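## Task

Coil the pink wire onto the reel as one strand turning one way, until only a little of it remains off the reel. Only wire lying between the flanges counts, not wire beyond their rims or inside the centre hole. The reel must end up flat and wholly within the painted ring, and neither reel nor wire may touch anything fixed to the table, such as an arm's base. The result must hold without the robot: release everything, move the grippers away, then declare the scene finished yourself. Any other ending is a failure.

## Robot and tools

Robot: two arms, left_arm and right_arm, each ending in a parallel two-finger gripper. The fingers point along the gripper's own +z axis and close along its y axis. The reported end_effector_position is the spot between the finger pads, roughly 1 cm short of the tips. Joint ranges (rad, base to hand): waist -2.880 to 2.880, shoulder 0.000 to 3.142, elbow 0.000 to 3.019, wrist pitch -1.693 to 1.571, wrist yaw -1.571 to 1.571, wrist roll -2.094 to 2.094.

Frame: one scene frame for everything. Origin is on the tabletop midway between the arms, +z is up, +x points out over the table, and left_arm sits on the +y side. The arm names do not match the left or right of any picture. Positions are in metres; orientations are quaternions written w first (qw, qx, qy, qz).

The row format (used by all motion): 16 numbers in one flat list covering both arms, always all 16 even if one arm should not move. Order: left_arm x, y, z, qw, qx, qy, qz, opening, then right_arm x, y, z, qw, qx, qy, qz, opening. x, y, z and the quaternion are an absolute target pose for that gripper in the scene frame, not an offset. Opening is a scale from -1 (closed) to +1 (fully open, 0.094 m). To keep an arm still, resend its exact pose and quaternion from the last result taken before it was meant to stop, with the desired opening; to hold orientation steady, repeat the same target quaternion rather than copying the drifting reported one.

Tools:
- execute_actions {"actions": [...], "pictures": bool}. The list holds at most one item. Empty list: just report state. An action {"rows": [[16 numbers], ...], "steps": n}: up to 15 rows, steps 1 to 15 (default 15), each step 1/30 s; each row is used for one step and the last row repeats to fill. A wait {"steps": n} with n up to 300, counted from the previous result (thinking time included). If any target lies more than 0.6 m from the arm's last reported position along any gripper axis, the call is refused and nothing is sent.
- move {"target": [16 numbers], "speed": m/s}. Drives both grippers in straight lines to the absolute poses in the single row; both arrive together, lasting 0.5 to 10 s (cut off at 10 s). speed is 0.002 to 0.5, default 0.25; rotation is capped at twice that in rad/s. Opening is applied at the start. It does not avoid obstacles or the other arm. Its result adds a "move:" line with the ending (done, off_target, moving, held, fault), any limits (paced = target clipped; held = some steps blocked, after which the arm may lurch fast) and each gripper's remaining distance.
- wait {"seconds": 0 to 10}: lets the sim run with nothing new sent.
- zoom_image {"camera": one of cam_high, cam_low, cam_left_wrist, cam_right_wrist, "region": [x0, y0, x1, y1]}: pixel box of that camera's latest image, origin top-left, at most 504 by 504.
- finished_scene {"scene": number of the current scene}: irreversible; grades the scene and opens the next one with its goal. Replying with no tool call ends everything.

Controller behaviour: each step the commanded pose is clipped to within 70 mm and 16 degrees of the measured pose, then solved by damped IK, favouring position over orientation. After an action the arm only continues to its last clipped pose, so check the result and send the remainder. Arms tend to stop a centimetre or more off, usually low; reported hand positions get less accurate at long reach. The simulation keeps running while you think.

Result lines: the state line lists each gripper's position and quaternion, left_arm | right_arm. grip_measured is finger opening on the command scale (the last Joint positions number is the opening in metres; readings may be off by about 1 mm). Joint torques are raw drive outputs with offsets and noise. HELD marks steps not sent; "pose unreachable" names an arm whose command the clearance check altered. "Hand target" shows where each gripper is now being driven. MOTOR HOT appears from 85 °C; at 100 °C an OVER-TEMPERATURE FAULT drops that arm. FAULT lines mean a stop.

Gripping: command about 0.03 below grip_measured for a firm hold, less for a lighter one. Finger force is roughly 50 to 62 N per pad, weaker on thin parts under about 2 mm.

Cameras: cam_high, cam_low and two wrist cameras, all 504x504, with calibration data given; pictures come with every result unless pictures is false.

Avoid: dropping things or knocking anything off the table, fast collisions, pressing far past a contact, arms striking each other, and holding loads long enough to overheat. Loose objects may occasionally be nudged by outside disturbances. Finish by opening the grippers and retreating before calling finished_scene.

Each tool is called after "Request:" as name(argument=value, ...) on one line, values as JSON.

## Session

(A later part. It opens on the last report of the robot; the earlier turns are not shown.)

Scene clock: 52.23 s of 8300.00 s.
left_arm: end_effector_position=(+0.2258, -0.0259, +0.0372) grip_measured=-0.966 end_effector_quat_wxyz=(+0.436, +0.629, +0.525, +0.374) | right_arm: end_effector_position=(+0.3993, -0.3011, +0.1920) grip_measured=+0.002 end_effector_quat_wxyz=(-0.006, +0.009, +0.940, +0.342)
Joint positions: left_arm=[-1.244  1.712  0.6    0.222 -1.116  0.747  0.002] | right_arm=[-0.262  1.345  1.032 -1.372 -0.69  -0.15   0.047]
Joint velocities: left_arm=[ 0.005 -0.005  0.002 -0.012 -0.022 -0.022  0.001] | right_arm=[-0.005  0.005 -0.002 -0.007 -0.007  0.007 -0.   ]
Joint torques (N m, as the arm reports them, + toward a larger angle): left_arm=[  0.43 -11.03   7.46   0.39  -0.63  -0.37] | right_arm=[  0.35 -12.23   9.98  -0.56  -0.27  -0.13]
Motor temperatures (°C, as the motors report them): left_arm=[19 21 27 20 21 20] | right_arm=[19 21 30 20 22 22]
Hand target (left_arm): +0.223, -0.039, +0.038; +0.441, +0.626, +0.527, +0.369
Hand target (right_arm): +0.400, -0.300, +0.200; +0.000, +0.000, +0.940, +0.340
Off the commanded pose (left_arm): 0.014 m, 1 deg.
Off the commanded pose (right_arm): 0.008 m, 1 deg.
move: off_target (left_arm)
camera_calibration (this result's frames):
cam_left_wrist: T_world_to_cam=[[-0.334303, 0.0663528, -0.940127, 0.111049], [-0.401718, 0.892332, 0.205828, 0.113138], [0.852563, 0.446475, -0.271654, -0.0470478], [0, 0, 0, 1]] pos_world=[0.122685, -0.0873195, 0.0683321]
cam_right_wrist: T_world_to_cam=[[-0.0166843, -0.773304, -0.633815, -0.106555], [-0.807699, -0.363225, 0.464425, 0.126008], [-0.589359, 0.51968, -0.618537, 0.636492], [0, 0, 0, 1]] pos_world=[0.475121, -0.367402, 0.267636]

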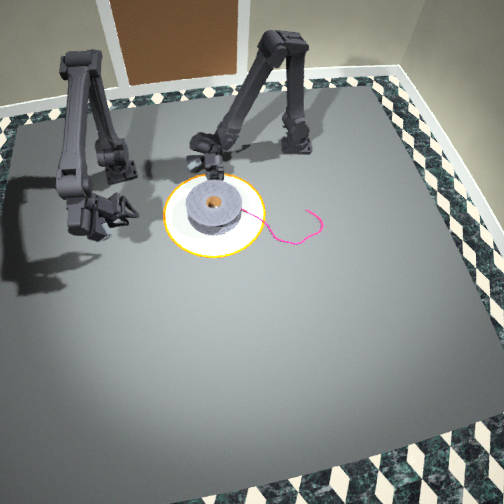

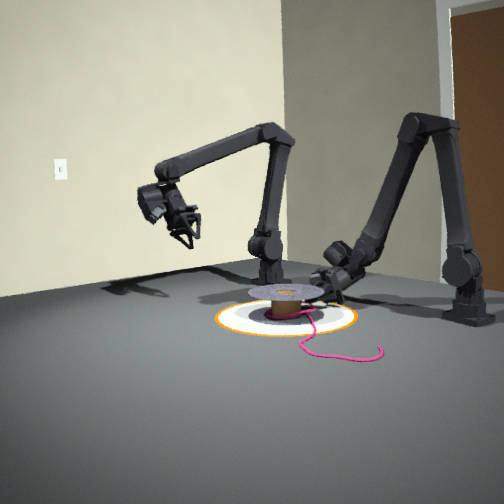

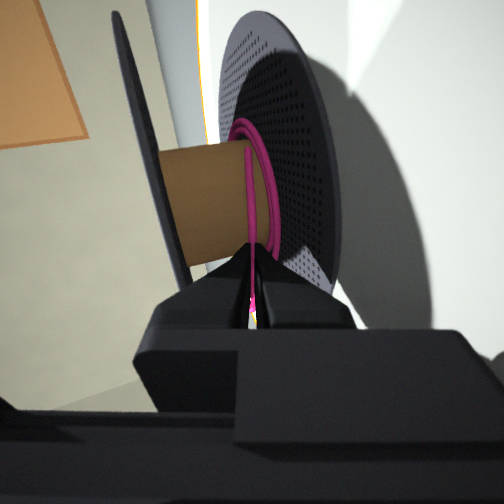

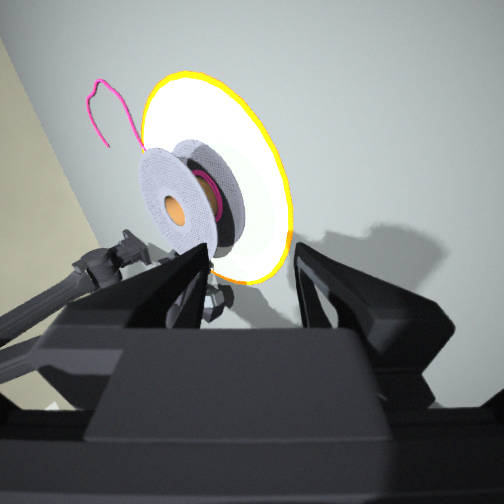

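Request:
move(target=[0.224,-0.04,0.038,0.44,0.627,0.527,0.369,-0.85,0.40,-0.3,0.2,0,0,0.94,0.34,0], speed=0.05)

Request:
move(target=[0.17,-0.02,0.07,0.44,0.627,0.527,0.369,-0.85,0.40,-0.3,0.2,0,0,0.94,0.34,0], speed=0.06)

Request:
move(target=[0.25,0.1,0.2,0,0.3,0.95,0,-0.4,0.35,-0.5,0.25,0,0,1,0,0], speed=0.25)

Request:
move(target=[0.47,0.19,0.08,0,-0.559,0.829,0,-0.4,0.35,-0.5,0.25,0,0,1,0,0], speed=0.25)

Request:
zoom_image(camera="cam_low", region=[200, 260, 400, 380])

Scene clock: 67.80 s of 8300.00 s.
left_arm: end_effector_position=(+0.2257, -0.0258, +0.0371) grip_measured=-0.853 end_effector_quat_wxyz=(+0.436, +0.627, +0.526, +0.373) | right_arm: end_effector_position=(+0.3993, -0.3011, +0.1920) grip_measured=+0.002 end_effector_quat_wxyz=(-0.006, +0.009, +0.940, +0.342)
Joint positions: left_arm=[-1.244  1.712  0.6    0.221 -1.116  0.741  0.007] | right_arm=[-0.262  1.345  1.032 -1.372 -0.69  -0.15   0.047]
Joint velocities: left_arm=[-0.015  0.005  0.017 -0.002 -0.007 -0.037 -0.   ] | right_arm=[ 0.005  0.015 -0.007  0.002 -0.125 -0.007 -0.001]
Joint torques (N m, as the arm reports them, + toward a larger angle): left_arm=[  0.63 -11.19   7.52   0.24  -0.52  -0.32] | right_arm=[  0.36 -12.21   9.99  -0.57  -0.27  -0.13]
Motor temperatures (°C, as the motors report them): left_arm=[19 22 28 20 22 20] | right_arm=[19 21 30 20 22 22]
Hand target (left_arm): +0.224, -0.040, +0.038; +0.440, +0.627, +0.527, +0.369
Hand target (right_arm): +0.400, -0.300, +0.200; +0.000, +0.000, +0.940, +0.340
Off the commanded pose (left_arm): 0.014 m, 1 deg.
Off the commanded pose (right_arm): 0.008 m, 1 deg.
After step 90, 11.87 s passed at rest.
move: off_target (left_arm)
camera_calibration (this result's frames):
cam_left_wrist: T_world_to_cam=[[-0.335408, 0.061779, -0.940045, 0.111061], [-0.403248, 0.892398, 0.202527, 0.113505], [0.851406, 0.447001, -0.274405, -0.0467442], [0, 0, 0, 1]] pos_world=[0.12282, -0.0872582, 0.0685882]
cam_right_wrist: T_world_to_cam=[[-0.0166843, -0.773304, -0.633815, -0.106555], [-0.807699, -0.363225, 0.464425, 0.126008], [-0.589359, 0.51968, -0.618537, 0.636492], [0, 0, 0, 1]] pos_world=[0.475121, -0.367402, 0.267636]

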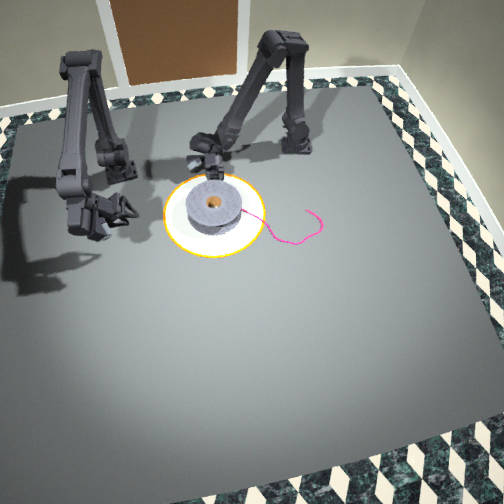

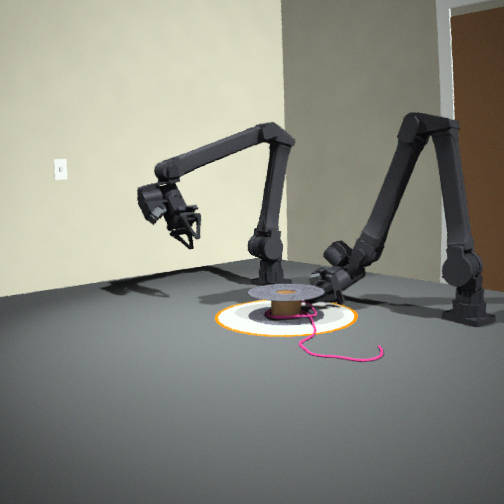

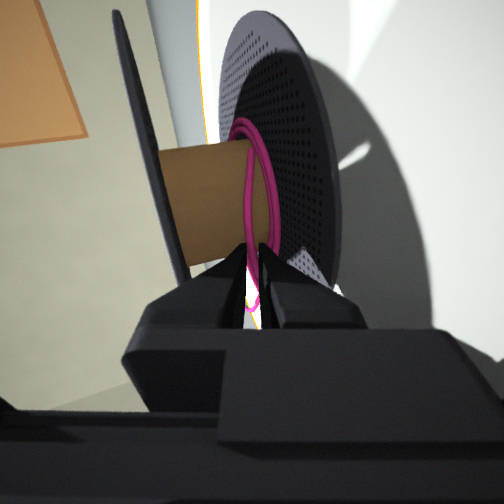

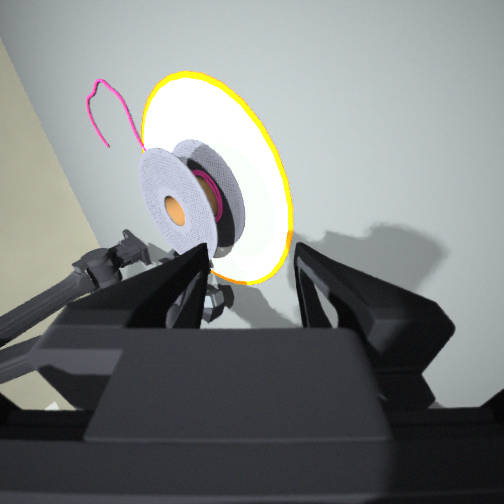

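Scene clock: 69.33 s of 8300.00 s.
left_arm: end_effector_position=(+0.1726, -0.0005, +0.0566) grip_measured=-0.853 end_effector_quat_wxyz=(+0.422, +0.638, +0.519, +0.382) | right_arm: end_effector_position=(+0.3993, -0.3011, +0.1920) grip_measured=+0.002 end_effector_quat_wxyz=(-0.006, +0.009, +0.940, +0.342)
Joint positions: left_arm=[-1.393  1.596  0.6   -0.229 -1.187  0.423  0.007] | right_arm=[-0.262  1.345  1.032 -1.372 -0.69  -0.15   0.047]
Joint velocities: left_arm=[-0.024 -0.005  0.007 -0.012  0.022 -0.022  0.   ] | right_arm=[ 0.005 -0.005  0.012  0.007  0.037  0.007 -0.   ]
Joint torques (N m, as the arm reports them, + toward a larger angle): left_arm=[  0.62 -12.1    8.62  -0.17  -0.73  -0.38] | right_arm=[  0.33 -12.23   9.99  -0.57  -0.27  -0.13]
Motor temperatures (°C, as the motors report them): left_arm=[19 22 28 20 22 20] | right_arm=[19 21 30 20 22 22]
Hand target (left_arm): +0.169, -0.018, +0.070; +0.438, +0.627, +0.528, +0.368
Hand target (right_arm): +0.400, -0.300, +0.200; +0.000, +0.000, +0.940, +0.340
Off the commanded pose (left_arm): 0.024 m, 3 deg.
Off the commanded pose (right_arm): 0.008 m, 1 deg.
move: off_target (left_arm)
camera_calibration (this result's frames):
cam_left_wrist: T_world_to_cam=[[-0.339921, 0.102955, -0.934802, 0.11043], [-0.399982, 0.883783, 0.242781, 0.0627107], [0.851157, 0.45643, -0.259236, -0.00827008], [0, 0, 0, 1]] pos_world=[0.0696599, -0.0630173, 0.0858617]
cam_right_wrist: T_world_to_cam=[[-0.0166843, -0.773304, -0.633815, -0.106555], [-0.807699, -0.363225, 0.464425, 0.126008], [-0.589359, 0.51968, -0.618537, 0.636492], [0, 0, 0, 1]] pos_world=[0.475121, -0.367402, 0.267636]

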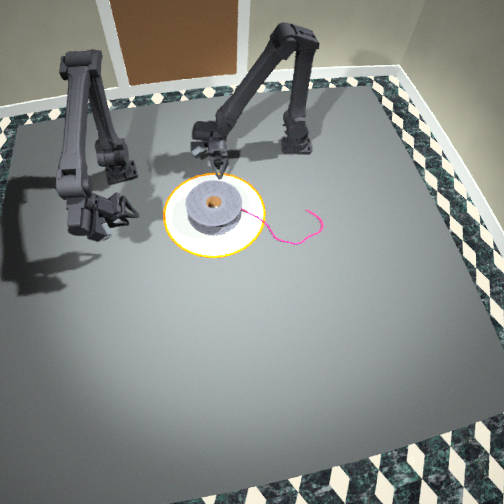

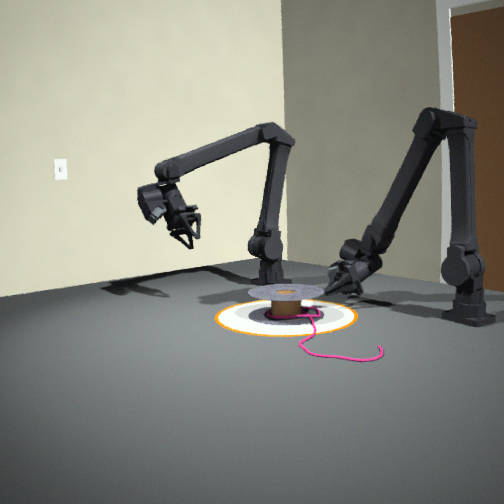

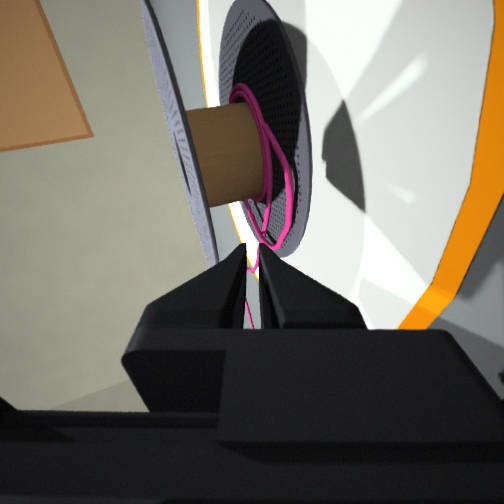

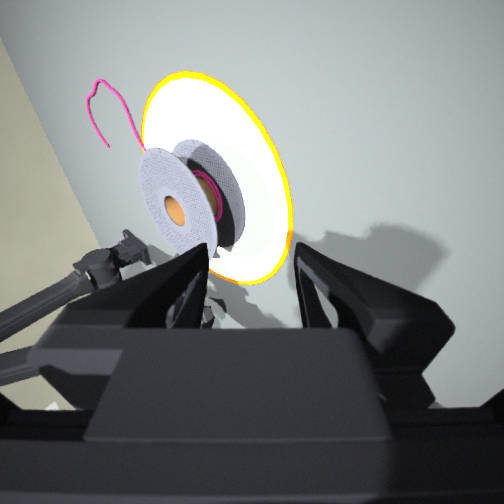

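Scene clock: 72.97 s of 8300.00 s.
left_arm: end_effector_position=(+0.2415, +0.1126, +0.1824) grip_measured=-0.403 end_effector_quat_wxyz=(-0.010, +0.305, +0.952, +0.021) | right_arm: end_effector_position=(+0.3358, -0.4881, +0.2235) grip_measured=+0.002 end_effector_quat_wxyz=(-0.034, -0.003, +0.999, +0.014)
Joint positions: left_arm=[-0.649  1.248  1.028 -1.39  -0.027 -0.224  0.028] | right_arm=[-0.532  1.216  1.109 -1.538  0.001 -0.403  0.047]
Joint velocities: left_arm=[-0.005 -0.015  0.002 -0.012 -0.022  0.022 -0.   ] | right_arm=[-0.024 -0.024 -0.012 -0.007 -0.037 -0.007 -0.   ]
Joint torques (N m, as the arm reports them, + toward a larger angle): left_arm=[ 1.97 -9.85 13.24 -0.83  0.06 -0.29] | right_arm=[ -1.38 -11.    14.32  -0.09   0.09  -0.09]
Motor temperatures (°C, as the motors report them): left_arm=[19 22 29 20 22 20] | right_arm=[19 21 31 20 22 22]
Hand target (left_arm): +0.251, +0.104, +0.203; +0.006, +0.295, +0.956, +0.010
Hand target (right_arm): +0.346, -0.498, +0.249; -0.002, -0.002, +1.000, -0.001
Off the commanded pose (left_arm): 0.023 m, 3 deg.
Off the commanded pose (right_arm): 0.032 m, 4 deg.
move: off_target (left_arm, right_arm)
camera_calibration (this result's frames):
cam_left_wrist: T_world_to_cam=[[-0.579378, -0.814296, -0.0352688, 0.236906], [-0.659555, 0.442977, 0.607255, 0.00570403], [-0.478862, 0.375092, -0.793724, 0.341923], [0, 0, 0, 1]] pos_world=[0.304754, 0.0621325, 0.276284]
cam_right_wrist: T_world_to_cam=[[0.00950377, -0.99981, -0.0170369, -0.489407], [-0.769372, -0.0181942, 0.638542, 0.108752], [-0.63873, 0.00703918, -0.769399, 0.515751], [0, 0, 0, 1]] pos_world=[0.417748, -0.490966, 0.319038]

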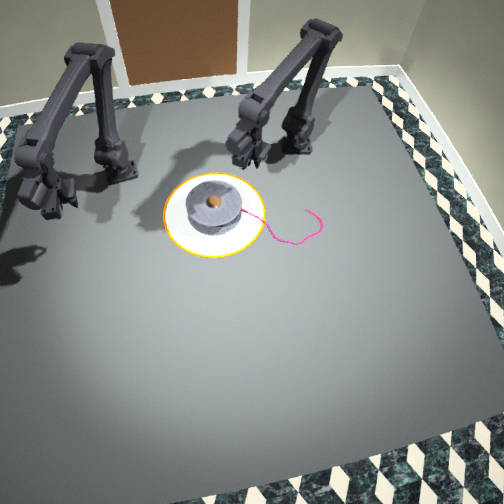

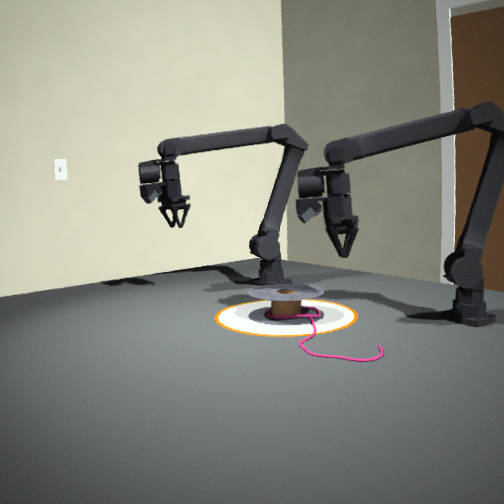

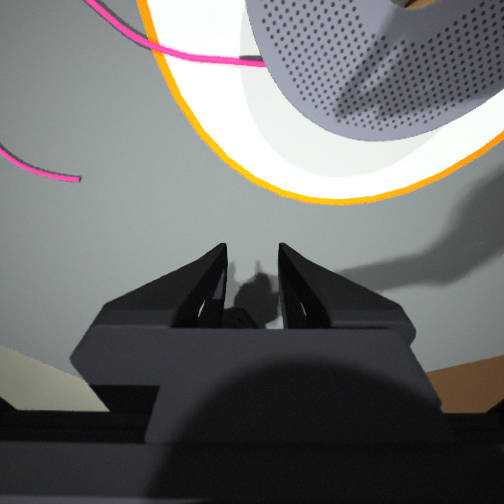

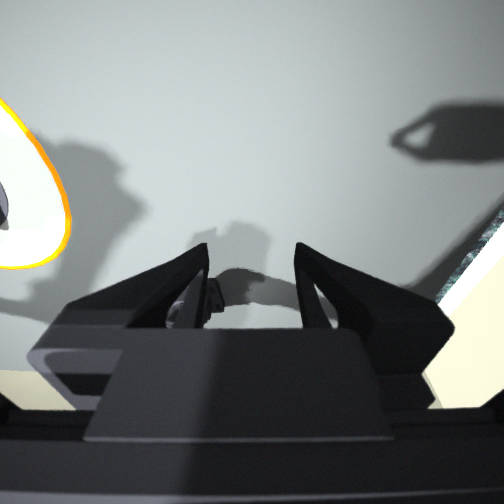

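Scene clock: 77.13 s of 8300.00 s.
left_arm: end_effector_position=(+0.4489, +0.1945, +0.0727) grip_measured=-0.403 end_effector_quat_wxyz=(-0.009, -0.548, +0.836, +0.020) | right_arm: end_effector_position=(+0.3375, -0.4890, +0.2260) grip_measured=+0.002 end_effector_quat_wxyz=(-0.031, -0.003, +0.999, +0.013)
Joint positions: left_arm=[-0.167  1.685  1.192 -1.121 -0.009 -1.522  0.028] | right_arm=[-0.532  1.216  1.116 -1.538  0.001 -0.404  0.047]
Joint velocities: left_arm=[-0.015 -0.005 -0.017 -0.012 -0.007 -0.007 -0.001] | right_arm=[ 0.005 -0.005 -0.007 -0.012  0.066  0.007  0.   ]
Joint torques (N m, as the arm reports them, + toward a larger angle): left_arm=[  2.06 -14.87  11.97   0.5   -0.06  -0.3 ] | right_arm=[ -1.51 -10.58  14.39   0.     0.04  -0.06]
Motor temperatures (°C, as the motors report them): left_arm=[19 22 30 20 22 20] | right_arm=[19 21 32 20 22 22]
Hand target (left_arm): +0.473, +0.190, +0.082; +0.004, -0.559, +0.829, -0.000
Hand target (right_arm): +0.349, -0.499, +0.250; -0.000, -0.000, +1.000, -0.001
Off the commanded pose (left_arm): 0.023 m, 3 deg.
Off the commanded pose (right_arm): 0.029 m, 4 deg.
move: off_target (left_arm, right_arm)
camera_calibration (this result's frames):
cam_left_wrist: T_world_to_cam=[[0.91698, -0.396564, -0.0434089, -0.332496], [-0.301551, -0.760264, 0.575383, 0.248449], [-0.261179, -0.514525, -0.816731, 0.400423], [0, 0, 0, 1]] pos_world=[0.484394, 0.263058, 0.169651]
cam_right_wrist: T_world_to_cam=[[0.010363, -0.999842, -0.0144154, -0.491258], [-0.773412, -0.0171522, 0.633672, 0.111432], [-0.63382, 0.00458232, -0.773467, 0.516824], [0, 0, 0, 1]] pos_world=[0.418847, -0.491637, 0.322053]

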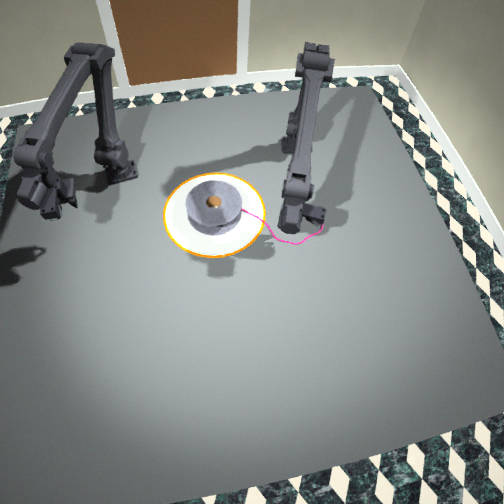

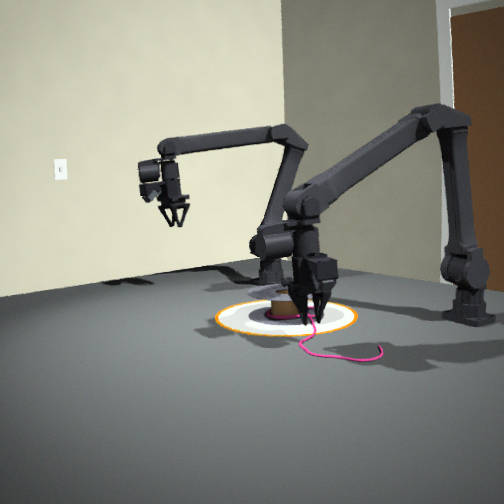

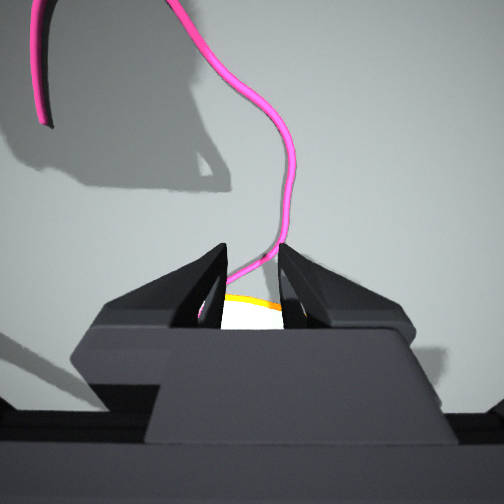

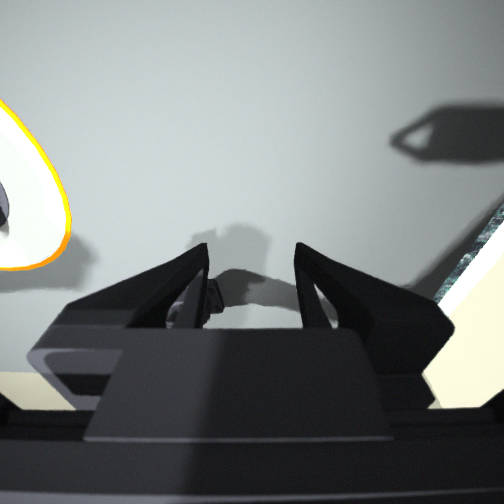

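Region (200, 260, 400, 380) of cam_low's 504x504 image, scaled by 2.520, with more detail than that image has; it fills the top 302 rows of this view, and the rest is white.

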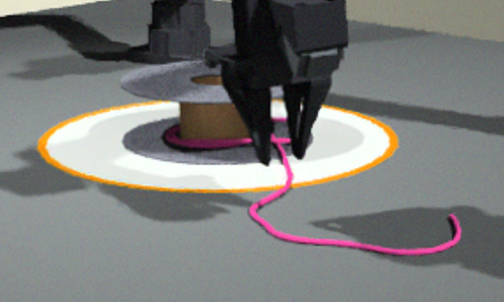

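Request:
move(target=[0.48,0.203,0.03,0,-0.559,0.829,0,0,0.35,-0.5,0.25,0,0,1,0,0], speed=0.06)

Scene clock: 81.33 s of 8300.00 s.
left_arm: end_effector_position=(+0.4752, +0.1998, +0.0369) grip_measured=-0.003 end_effector_quat_wxyz=(+0.001, -0.561, +0.828, +0.003) | right_arm: end_effector_position=(+0.3375, -0.4890, +0.2260) grip_measured=+0.002 end_effector_quat_wxyz=(-0.031, -0.003, +0.999, +0.013)
Joint positions: left_arm=[-0.136  1.763  1.192 -1.003 -0.004 -1.522  0.047] | right_arm=[-0.532  1.216  1.116 -1.538  0.001 -0.404  0.047]
Joint velocities: left_arm=[ 0.005 -0.024  0.002 -0.012 -0.037  0.022  0.   ] | right_arm=[ 0.005 -0.005  0.022  0.007  0.037 -0.037 -0.001]
Joint torques (N m, as the arm reports them, + toward a larger angle): left_arm=[  2.26 -15.87   7.69   0.7    0.01   0.06] | right_arm=[ -1.56 -10.59  14.4    0.     0.04  -0.06]
Motor temperatures (°C, as the motors report them): left_arm=[19 22 30 20 22 20] | right_arm=[19 21 33 20 22 22]
Hand target (left_arm): +0.481, +0.203, +0.030; +0.000, -0.559, +0.829, -0.000
Hand target (right_arm): +0.349, -0.499, +0.250; -0.000, -0.000, +1.000, -0.001
Off the commanded pose (left_arm): 0.009 m, 0 deg.
Off the commanded pose (right_arm): 0.029 m, 4 deg.
move: off_target (right_arm)
camera_calibration (this result's frames):
cam_left_wrist: T_world_to_cam=[[0.929818, -0.367998, -0.00394392, -0.369328], [-0.298053, -0.759287, 0.578488, 0.278948], [-0.215877, -0.536713, -0.815681, 0.363653], [0, 0, 0, 1]] pos_world=[0.505053, 0.271066, 0.1338]
cam_right_wrist: T_world_to_cam=[[0.010363, -0.999842, -0.0144154, -0.491258], [-0.773412, -0.0171522, 0.633672, 0.111432], [-0.63382, 0.00458232, -0.773467, 0.516824], [0, 0, 0, 1]] pos_world=[0.418847, -0.491637, 0.322053]

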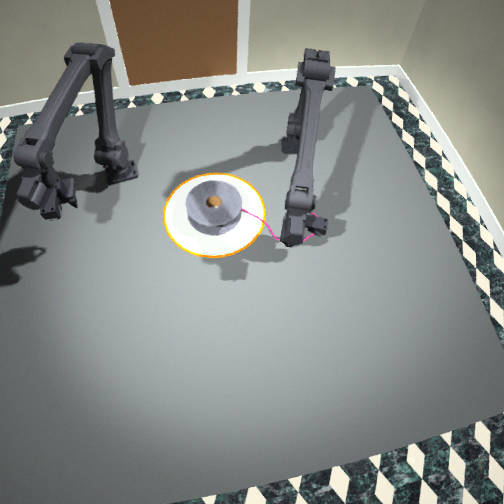

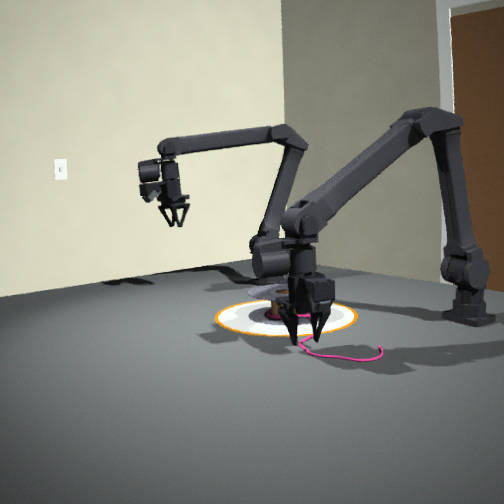

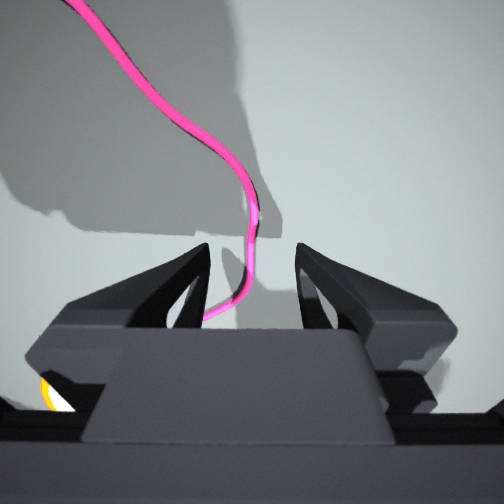

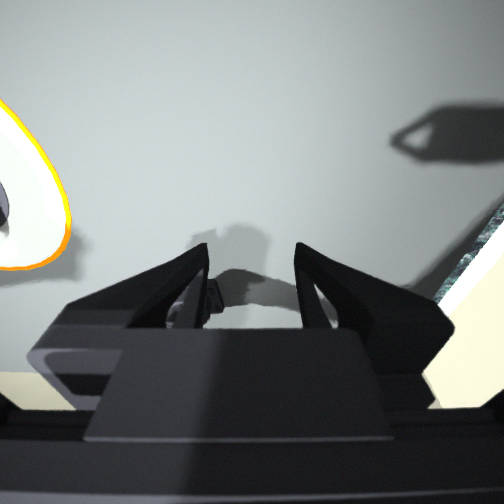

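Request:
move(target=[0.478,0.203,0.007,0,-0.559,0.829,0,-0.4,0.35,-0.5,0.25,0,0,1,0,0], speed=0.02)

Request:
move(target=[0.478,0.203,0.009,0,-0.559,0.829,0,-1,0.35,-0.5,0.25,0,0,1,0,0], speed=0.02)

Scene clock: 86.50 s of 8300.00 s.
left_arm: end_effector_position=(+0.4808, +0.1978, +0.0211) grip_measured=-0.397 end_effector_quat_wxyz=(+0.007, -0.561, +0.828, -0.006) | right_arm: end_effector_position=(+0.3375, -0.4890, +0.2260) grip_measured=+0.002 end_effector_quat_wxyz=(-0.031, -0.003, +0.999, +0.013)
Joint positions: left_arm=[-0.136  1.789  1.179 -0.944 -0.004 -1.521  0.028] | right_arm=[-0.532  1.216  1.116 -1.538  0.001 -0.405  0.047]
Joint velocities: left_arm=[-0.015 -0.005 -0.022  0.012 -0.022  0.007 -0.   ] | right_arm=[-0.005 -0.005  0.007 -0.007 -0.081 -0.007  0.   ]
Joint torques (N m, as the arm reports them, + toward a larger angle): left_arm=[  2.22 -15.52   6.15   0.75   0.     0.04] | right_arm=[ -1.57 -10.56  14.4    0.01   0.03  -0.06]
Motor temperatures (°C, as the motors report them): left_arm=[19 22 30 20 22 20] | right_arm=[19 21 33 20 22 22]
Hand target (left_arm): +0.478, +0.203, +0.007; -0.000, -0.559, +0.829, +0.000
Hand target (right_arm): +0.349, -0.499, +0.250; -0.000, -0.000, +1.000, -0.001
Off the commanded pose (left_arm): 0.015 m, 1 deg.
Off the commanded pose (right_arm): 0.029 m, 4 deg.
After step 90, 0.27 s passed at rest.
move: off_target (left_arm, right_arm)
camera_calibration (this result's frames):
cam_left_wrist: T_world_to_cam=[[0.92956, -0.368313, 0.0162502, -0.375525], [-0.309395, -0.755376, 0.577651, 0.293033], [-0.200481, -0.541989, -0.816122, 0.344536], [0, 0, 0, 1]] pos_world=[0.508809, 0.269775, 0.118015]
cam_right_wrist: T_world_to_cam=[[0.0107437, -0.999838, -0.0144391, -0.491379], [-0.773411, -0.0174617, 0.633664, 0.111283], [-0.633814, 0.00435947, -0.773473, 0.516715], [0, 0, 0, 1]] pos_world=[0.418847, -0.491609, 0.322054]

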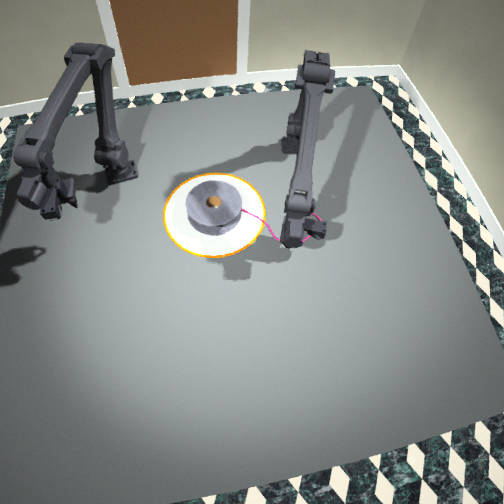

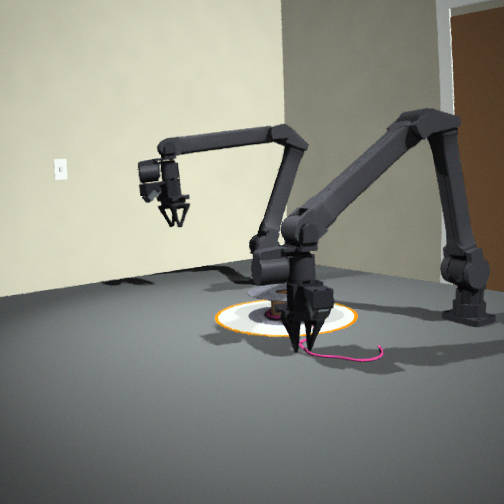

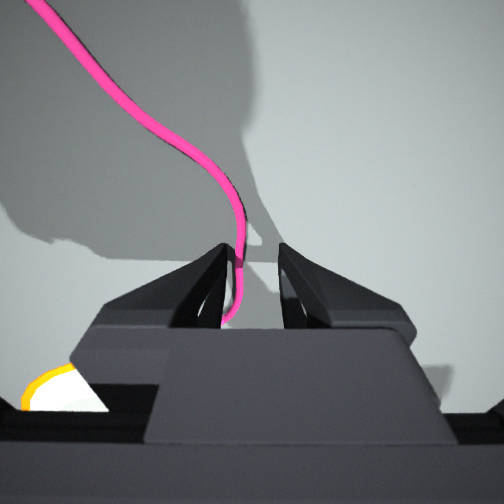

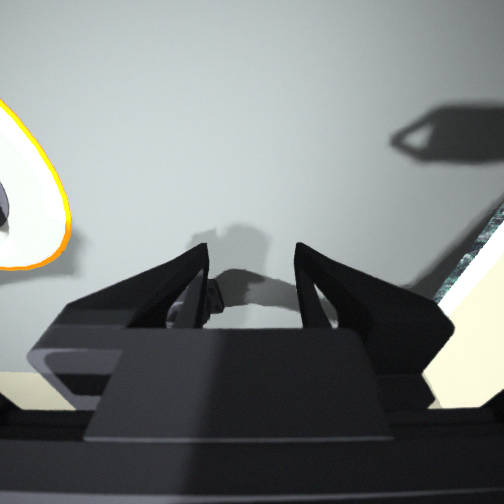

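Scene clock: 88.40 s of 8300.00 s.
left_arm: end_effector_position=(+0.4808, +0.1978, +0.0211) grip_measured=-0.957 end_effector_quat_wxyz=(+0.007, -0.561, +0.828, -0.006) | right_arm: end_effector_position=(+0.3375, -0.4890, +0.2260) grip_measured=+0.002 end_effector_quat_wxyz=(-0.031, -0.003, +0.999, +0.013)
Joint positions: left_arm=[-0.136  1.789  1.179 -0.944 -0.004 -1.521  0.002] | right_arm=[-0.532  1.216  1.116 -1.538  0.001 -0.405  0.047]
Joint velocities: left_arm=[-0.005 -0.005  0.012 -0.022 -0.037  0.066  0.001] | right_arm=[ 0.005 -0.005  0.007  0.007  0.051 -0.051 -0.   ]
Joint torques (N m, as the arm reports them, + toward a larger angle): left_arm=[  2.19 -16.     6.22   0.54  -0.01   0.03] | right_arm=[ -1.53 -10.61  14.4    0.     0.03  -0.06]
Motor temperatures (°C, as the motors report them): left_arm=[19 22 29 20 22 20] | right_arm=[19 21 33 20 22 22]
Hand target (left_arm): +0.478, +0.203, +0.009; +0.000, -0.559, +0.829, +0.000
Hand target (right_arm): +0.349, -0.499, +0.250; -0.000, -0.000, +1.000, -0.001
Off the commanded pose (left_arm): 0.013 m, 1 deg.
Off the commanded pose (right_arm): 0.029 m, 4 deg.
move: off_target (left_arm, right_arm)
camera_calibration (this result's frames):
cam_left_wrist: T_world_to_cam=[[0.92956, -0.368313, 0.0162502, -0.375525], [-0.309395, -0.755376, 0.577651, 0.293033], [-0.200481, -0.541989, -0.816122, 0.344536], [0, 0, 0, 1]] pos_world=[0.508809, 0.269775, 0.118015]
cam_right_wrist: T_world_to_cam=[[0.0107437, -0.999838, -0.0144391, -0.491379], [-0.773411, -0.0174617, 0.633664, 0.111283], [-0.633814, 0.00435947, -0.773473, 0.516715], [0, 0, 0, 1]] pos_world=[0.418847, -0.491609, 0.322054]

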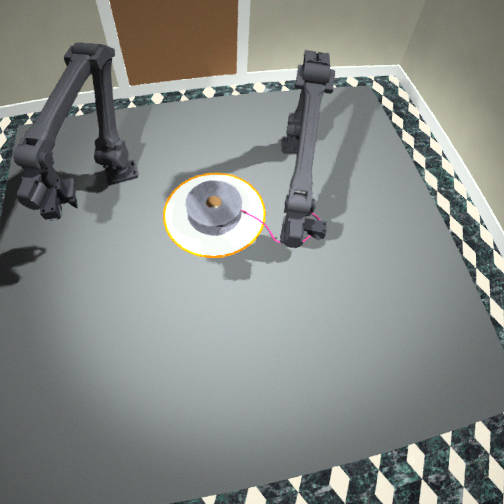

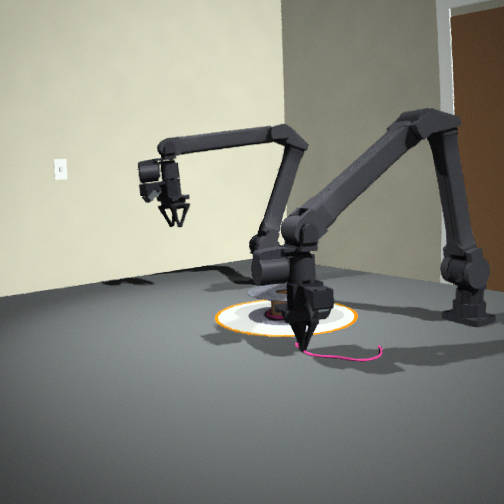

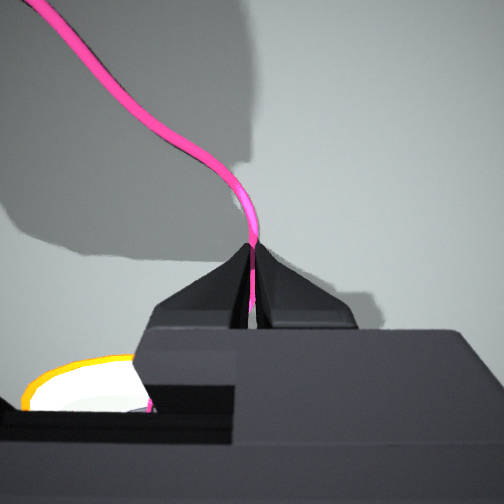

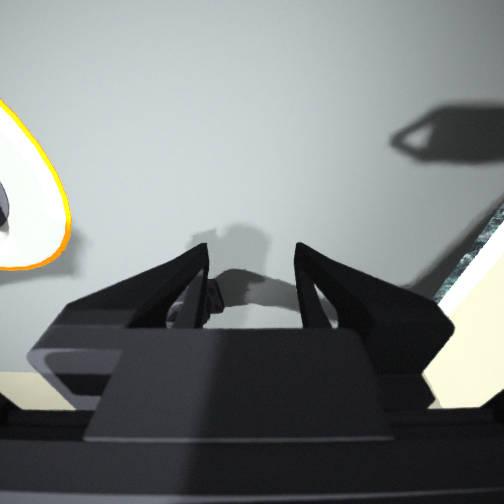

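Request:
move(target=[0.565,0.007,0.055,0,-0.208,0.978,0,-1,0.35,-0.5,0.25,0,0,1,0,0], speed=0.12)

Request:
move(target=[0.495,-0.175,0.055,0,0.182,0.983,0,-1,0.35,-0.5,0.25,0,0,1,0,0], speed=0.12)

Request:
zoom_image(camera="cam_low", region=[130, 240, 370, 360])

Scene clock: 100.30 s of 8300.00 s.
left_arm: end_effector_position=(+0.5525, +0.0196, +0.0531) grip_measured=-0.958 end_effector_quat_wxyz=(-0.005, -0.221, +0.975, +0.005) | right_arm: end_effector_position=(+0.3375, -0.4890, +0.2260) grip_measured=+0.002 end_effector_quat_wxyz=(-0.031, -0.003, +0.999, +0.013)
Joint positions: left_arm=[-0.368  2.101  1.771 -1.254 -0.    -1.008  0.002] | right_arm=[-0.532  1.216  1.116 -1.538  0.001 -0.405  0.047]
Joint velocities: left_arm=[-0.015  0.005  0.002  0.007  0.066 -0.007  0.   ] | right_arm=[-0.015 -0.015 -0.002  0.007 -0.022  0.022 -0.   ]
Joint torques (N m, as the arm reports them, + toward a larger angle): left_arm=[  0.73 -22.2   13.06  -0.85   0.01   0.06] | right_arm=[ -1.57 -10.56  14.4    0.     0.03  -0.06]
Motor temperatures (°C, as the motors report them): left_arm=[19 23 30 20 21 20] | right_arm=[19 21 35 20 22 22]
Hand target (left_arm): +0.561, +0.007, +0.057; -0.001, -0.208, +0.978, -0.002
Hand target (right_arm): +0.349, -0.499, +0.250; -0.000, -0.000, +1.000, -0.001
Off the commanded pose (left_arm): 0.018 m, 2 deg.
Off the commanded pose (right_arm): 0.029 m, 4 deg.
After step 90, 5.30 s passed at rest.
move: off_target (left_arm, right_arm)
camera_calibration (this result's frames):
cam_left_wrist: T_world_to_cam=[[0.434263, -0.90071, -0.0116618, -0.222836], [-0.725972, -0.357622, 0.587428, 0.383952], [-0.533273, -0.246632, -0.809193, 0.466181], [0, 0, 0, 1]] pos_world=[0.62411, 0.0515743, 0.149088]
cam_right_wrist: T_world_to_cam=[[0.0107437, -0.999838, -0.0144391, -0.491379], [-0.773411, -0.0174617, 0.633664, 0.111283], [-0.633814, 0.00435947, -0.773473, 0.516715], [0, 0, 0, 1]] pos_world=[0.418847, -0.491609, 0.322054]

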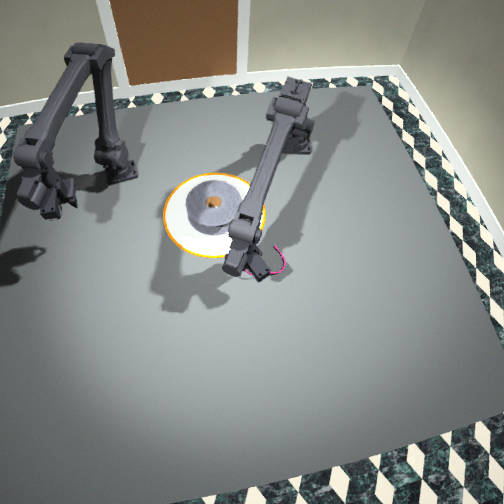

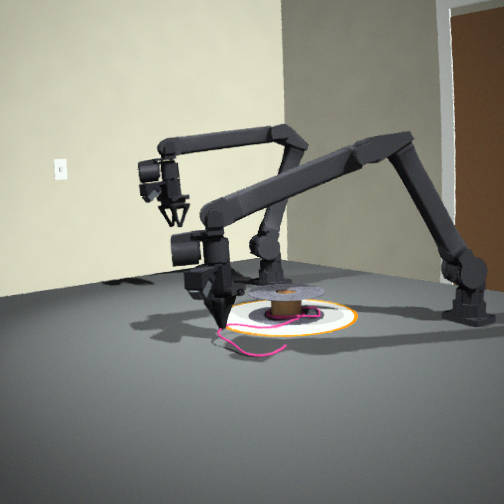

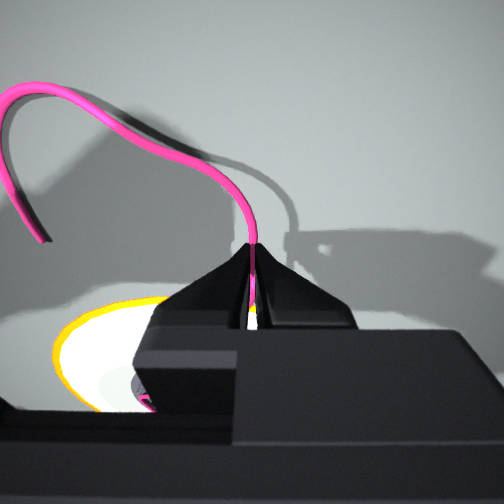

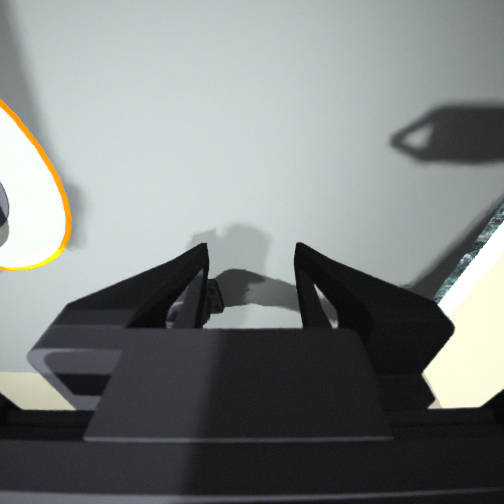

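Scene clock: 104.07 s of 8300.00 s.
left_arm: end_effector_position=(+0.4880, -0.1613, +0.0525) grip_measured=-0.958 end_effector_quat_wxyz=(-0.006, +0.170, +0.985, +0.004) | right_arm: end_effector_position=(+0.3375, -0.4890, +0.2260) grip_measured=+0.002 end_effector_quat_wxyz=(-0.031, -0.003, +0.999, +0.013)
Joint positions: left_arm=[-0.639  2.303  2.124 -1.406  0.002 -0.493  0.002] | right_arm=[-0.532  1.216  1.116 -1.538  0.001 -0.405  0.047]
Joint velocities: left_arm=[-0.015 -0.005 -0.017 -0.017  0.007  0.066 -0.   ] | right_arm=[-0.015 -0.005 -0.002 -0.002 -0.022 -0.095 -0.001]
Joint torques (N m, as the arm reports them, + toward a larger angle): left_arm=[  1.02 -25.24  13.83  -0.74   0.04   0.06] | right_arm=[ -1.56 -10.6   14.41   0.     0.04  -0.06]
Motor temperatures (°C, as the motors report them): left_arm=[19 23 31 20 21 20] | right_arm=[19 21 35 20 22 22]
Hand target (left_arm): +0.492, -0.174, +0.056; -0.002, +0.182, +0.983, -0.002
Hand target (right_arm): +0.349, -0.499, +0.250; -0.000, -0.000, +1.000, -0.001
Off the commanded pose (left_arm): 0.016 m, 2 deg.
Off the commanded pose (right_arm): 0.029 m, 4 deg.
move: off_target (left_arm, right_arm)
camera_calibration (this result's frames):
cam_left_wrist: T_world_to_cam=[[-0.331334, -0.943492, -0.00632217, 0.00872916], [-0.760871, 0.263227, 0.593116, 0.389637], [-0.557936, 0.20133, -0.805092, 0.470813], [0, 0, 0, 1]] pos_world=[0.562039, -0.189116, 0.148003]
cam_right_wrist: T_world_to_cam=[[0.0107437, -0.999838, -0.0144391, -0.491379], [-0.773411, -0.0174617, 0.633664, 0.111283], [-0.633814, 0.00435947, -0.773473, 0.516715], [0, 0, 0, 1]] pos_world=[0.418847, -0.491609, 0.322054]

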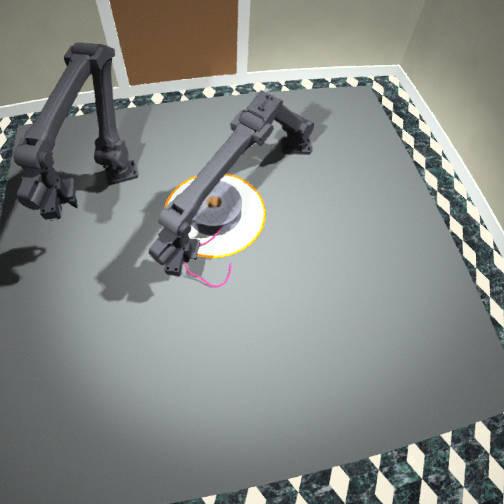

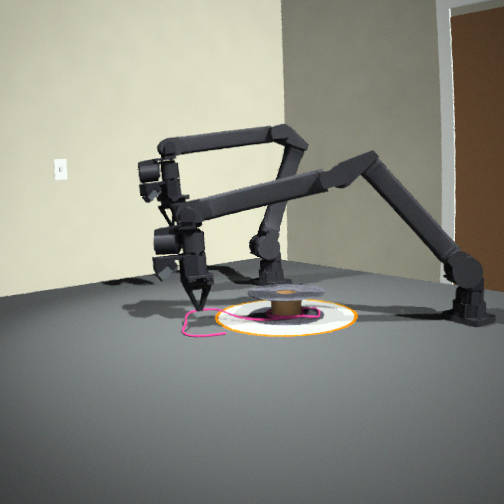

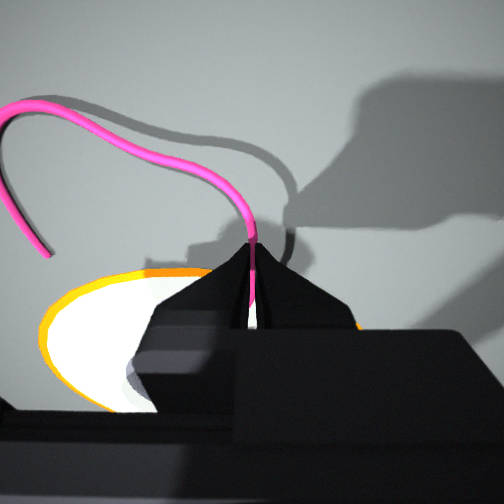

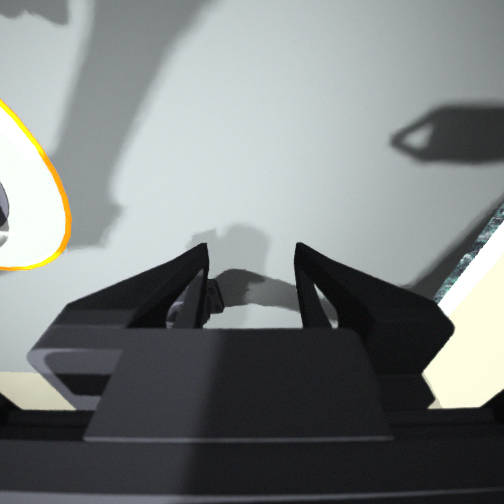

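Region (130, 240, 370, 360) of cam_low's 504x504 image, scaled by 2.100, with more detail than that image has.

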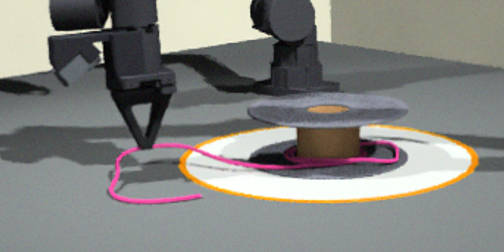

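Request:
execute_actions(actions=[])

Scene clock: 115.00 s of 8300.00 s.
left_arm: end_effector_position=(+0.4882, -0.1615, +0.0530) grip_measured=-0.958 end_effector_quat_wxyz=(-0.006, +0.171, +0.985, +0.004) | right_arm: end_effector_position=(+0.3375, -0.4890, +0.2260) grip_measured=+0.002 end_effector_quat_wxyz=(-0.031, -0.003, +0.999, +0.013)
Joint positions: left_arm=[-0.639  2.303  2.125 -1.407  0.002 -0.491  0.002] | right_arm=[-0.532  1.216  1.116 -1.538  0.001 -0.405  0.047]
Joint velocities: left_arm=[ 0.005  0.005  0.007  0.012  0.037 -0.037 -0.   ] | right_arm=[ 0.024  0.015 -0.002 -0.007 -0.051 -0.022 -0.001]
Joint torques (N m, as the arm reports them, + toward a larger angle): left_arm=[  0.82 -25.31  13.73  -0.76   0.05   0.06] | right_arm=[ -1.56 -10.58  14.41   0.01   0.04  -0.06]
Motor temperatures (°C, as the motors report them): left_arm=[19 25 33 20 21 20] | right_arm=[19 21 36 20 22 22]
Hand target (left_arm): +0.492, -0.174, +0.056; -0.002, +0.182, +0.983, -0.002
Hand target (right_arm): +0.349, -0.499, +0.250; -0.000, -0.000, +1.000, -0.001
Off the commanded pose (left_arm): 0.015 m, 2 deg.
Off the commanded pose (right_arm): 0.029 m, 4 deg.
Steps of this call (steps 1 to 90: nothing new was sent; then 7.93 s passed at rest). Readings (end_effector_position):
1: left_arm (+0.4881, -0.1614, +0.0527) | right_arm (+0.3375, -0.4890, +0.2260)
2: left_arm (+0.4882, -0.1615, +0.0528) | right_arm (+0.3375, -0.4890, +0.2260)
4: left_arm (+0.4883, -0.1615, +0.0530) | right_arm (+0.3375, -0.4890, +0.2260)
8: left_arm (+0.4882, -0.1615, +0.0530) | right_arm (+0.3375, -0.4890, +0.2260)
90: the state above
camera_calibration (this result's frames):
cam_left_wrist: T_world_to_cam=[[-0.33349, -0.942735, -0.00592837, 0.00975921], [-0.760557, 0.265318, 0.592587, 0.389784], [-0.55708, 0.20213, -0.805485, 0.471028], [0, 0, 0, 1]] pos_world=[0.562107, -0.189425, 0.148483]
cam_right_wrist: T_world_to_cam=[[0.0107437, -0.999838, -0.0144391, -0.491379], [-0.773411, -0.0174617, 0.633664, 0.111283], [-0.633814, 0.00435947, -0.773473, 0.516715], [0, 0, 0, 1]] pos_world=[0.418847, -0.491609, 0.322054]

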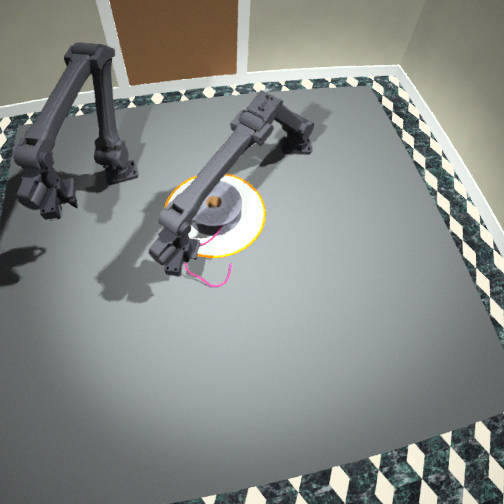

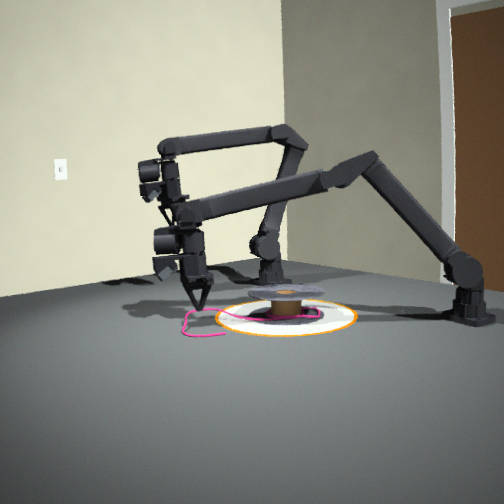

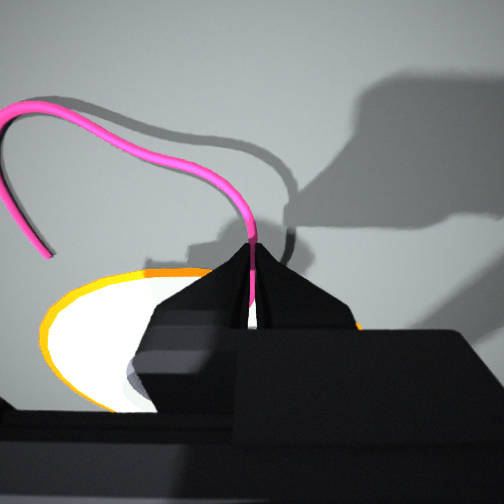

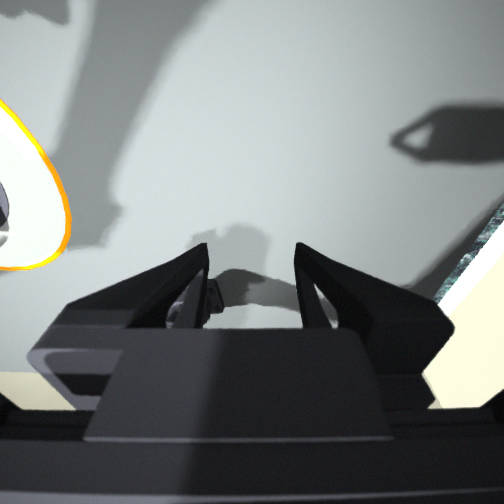

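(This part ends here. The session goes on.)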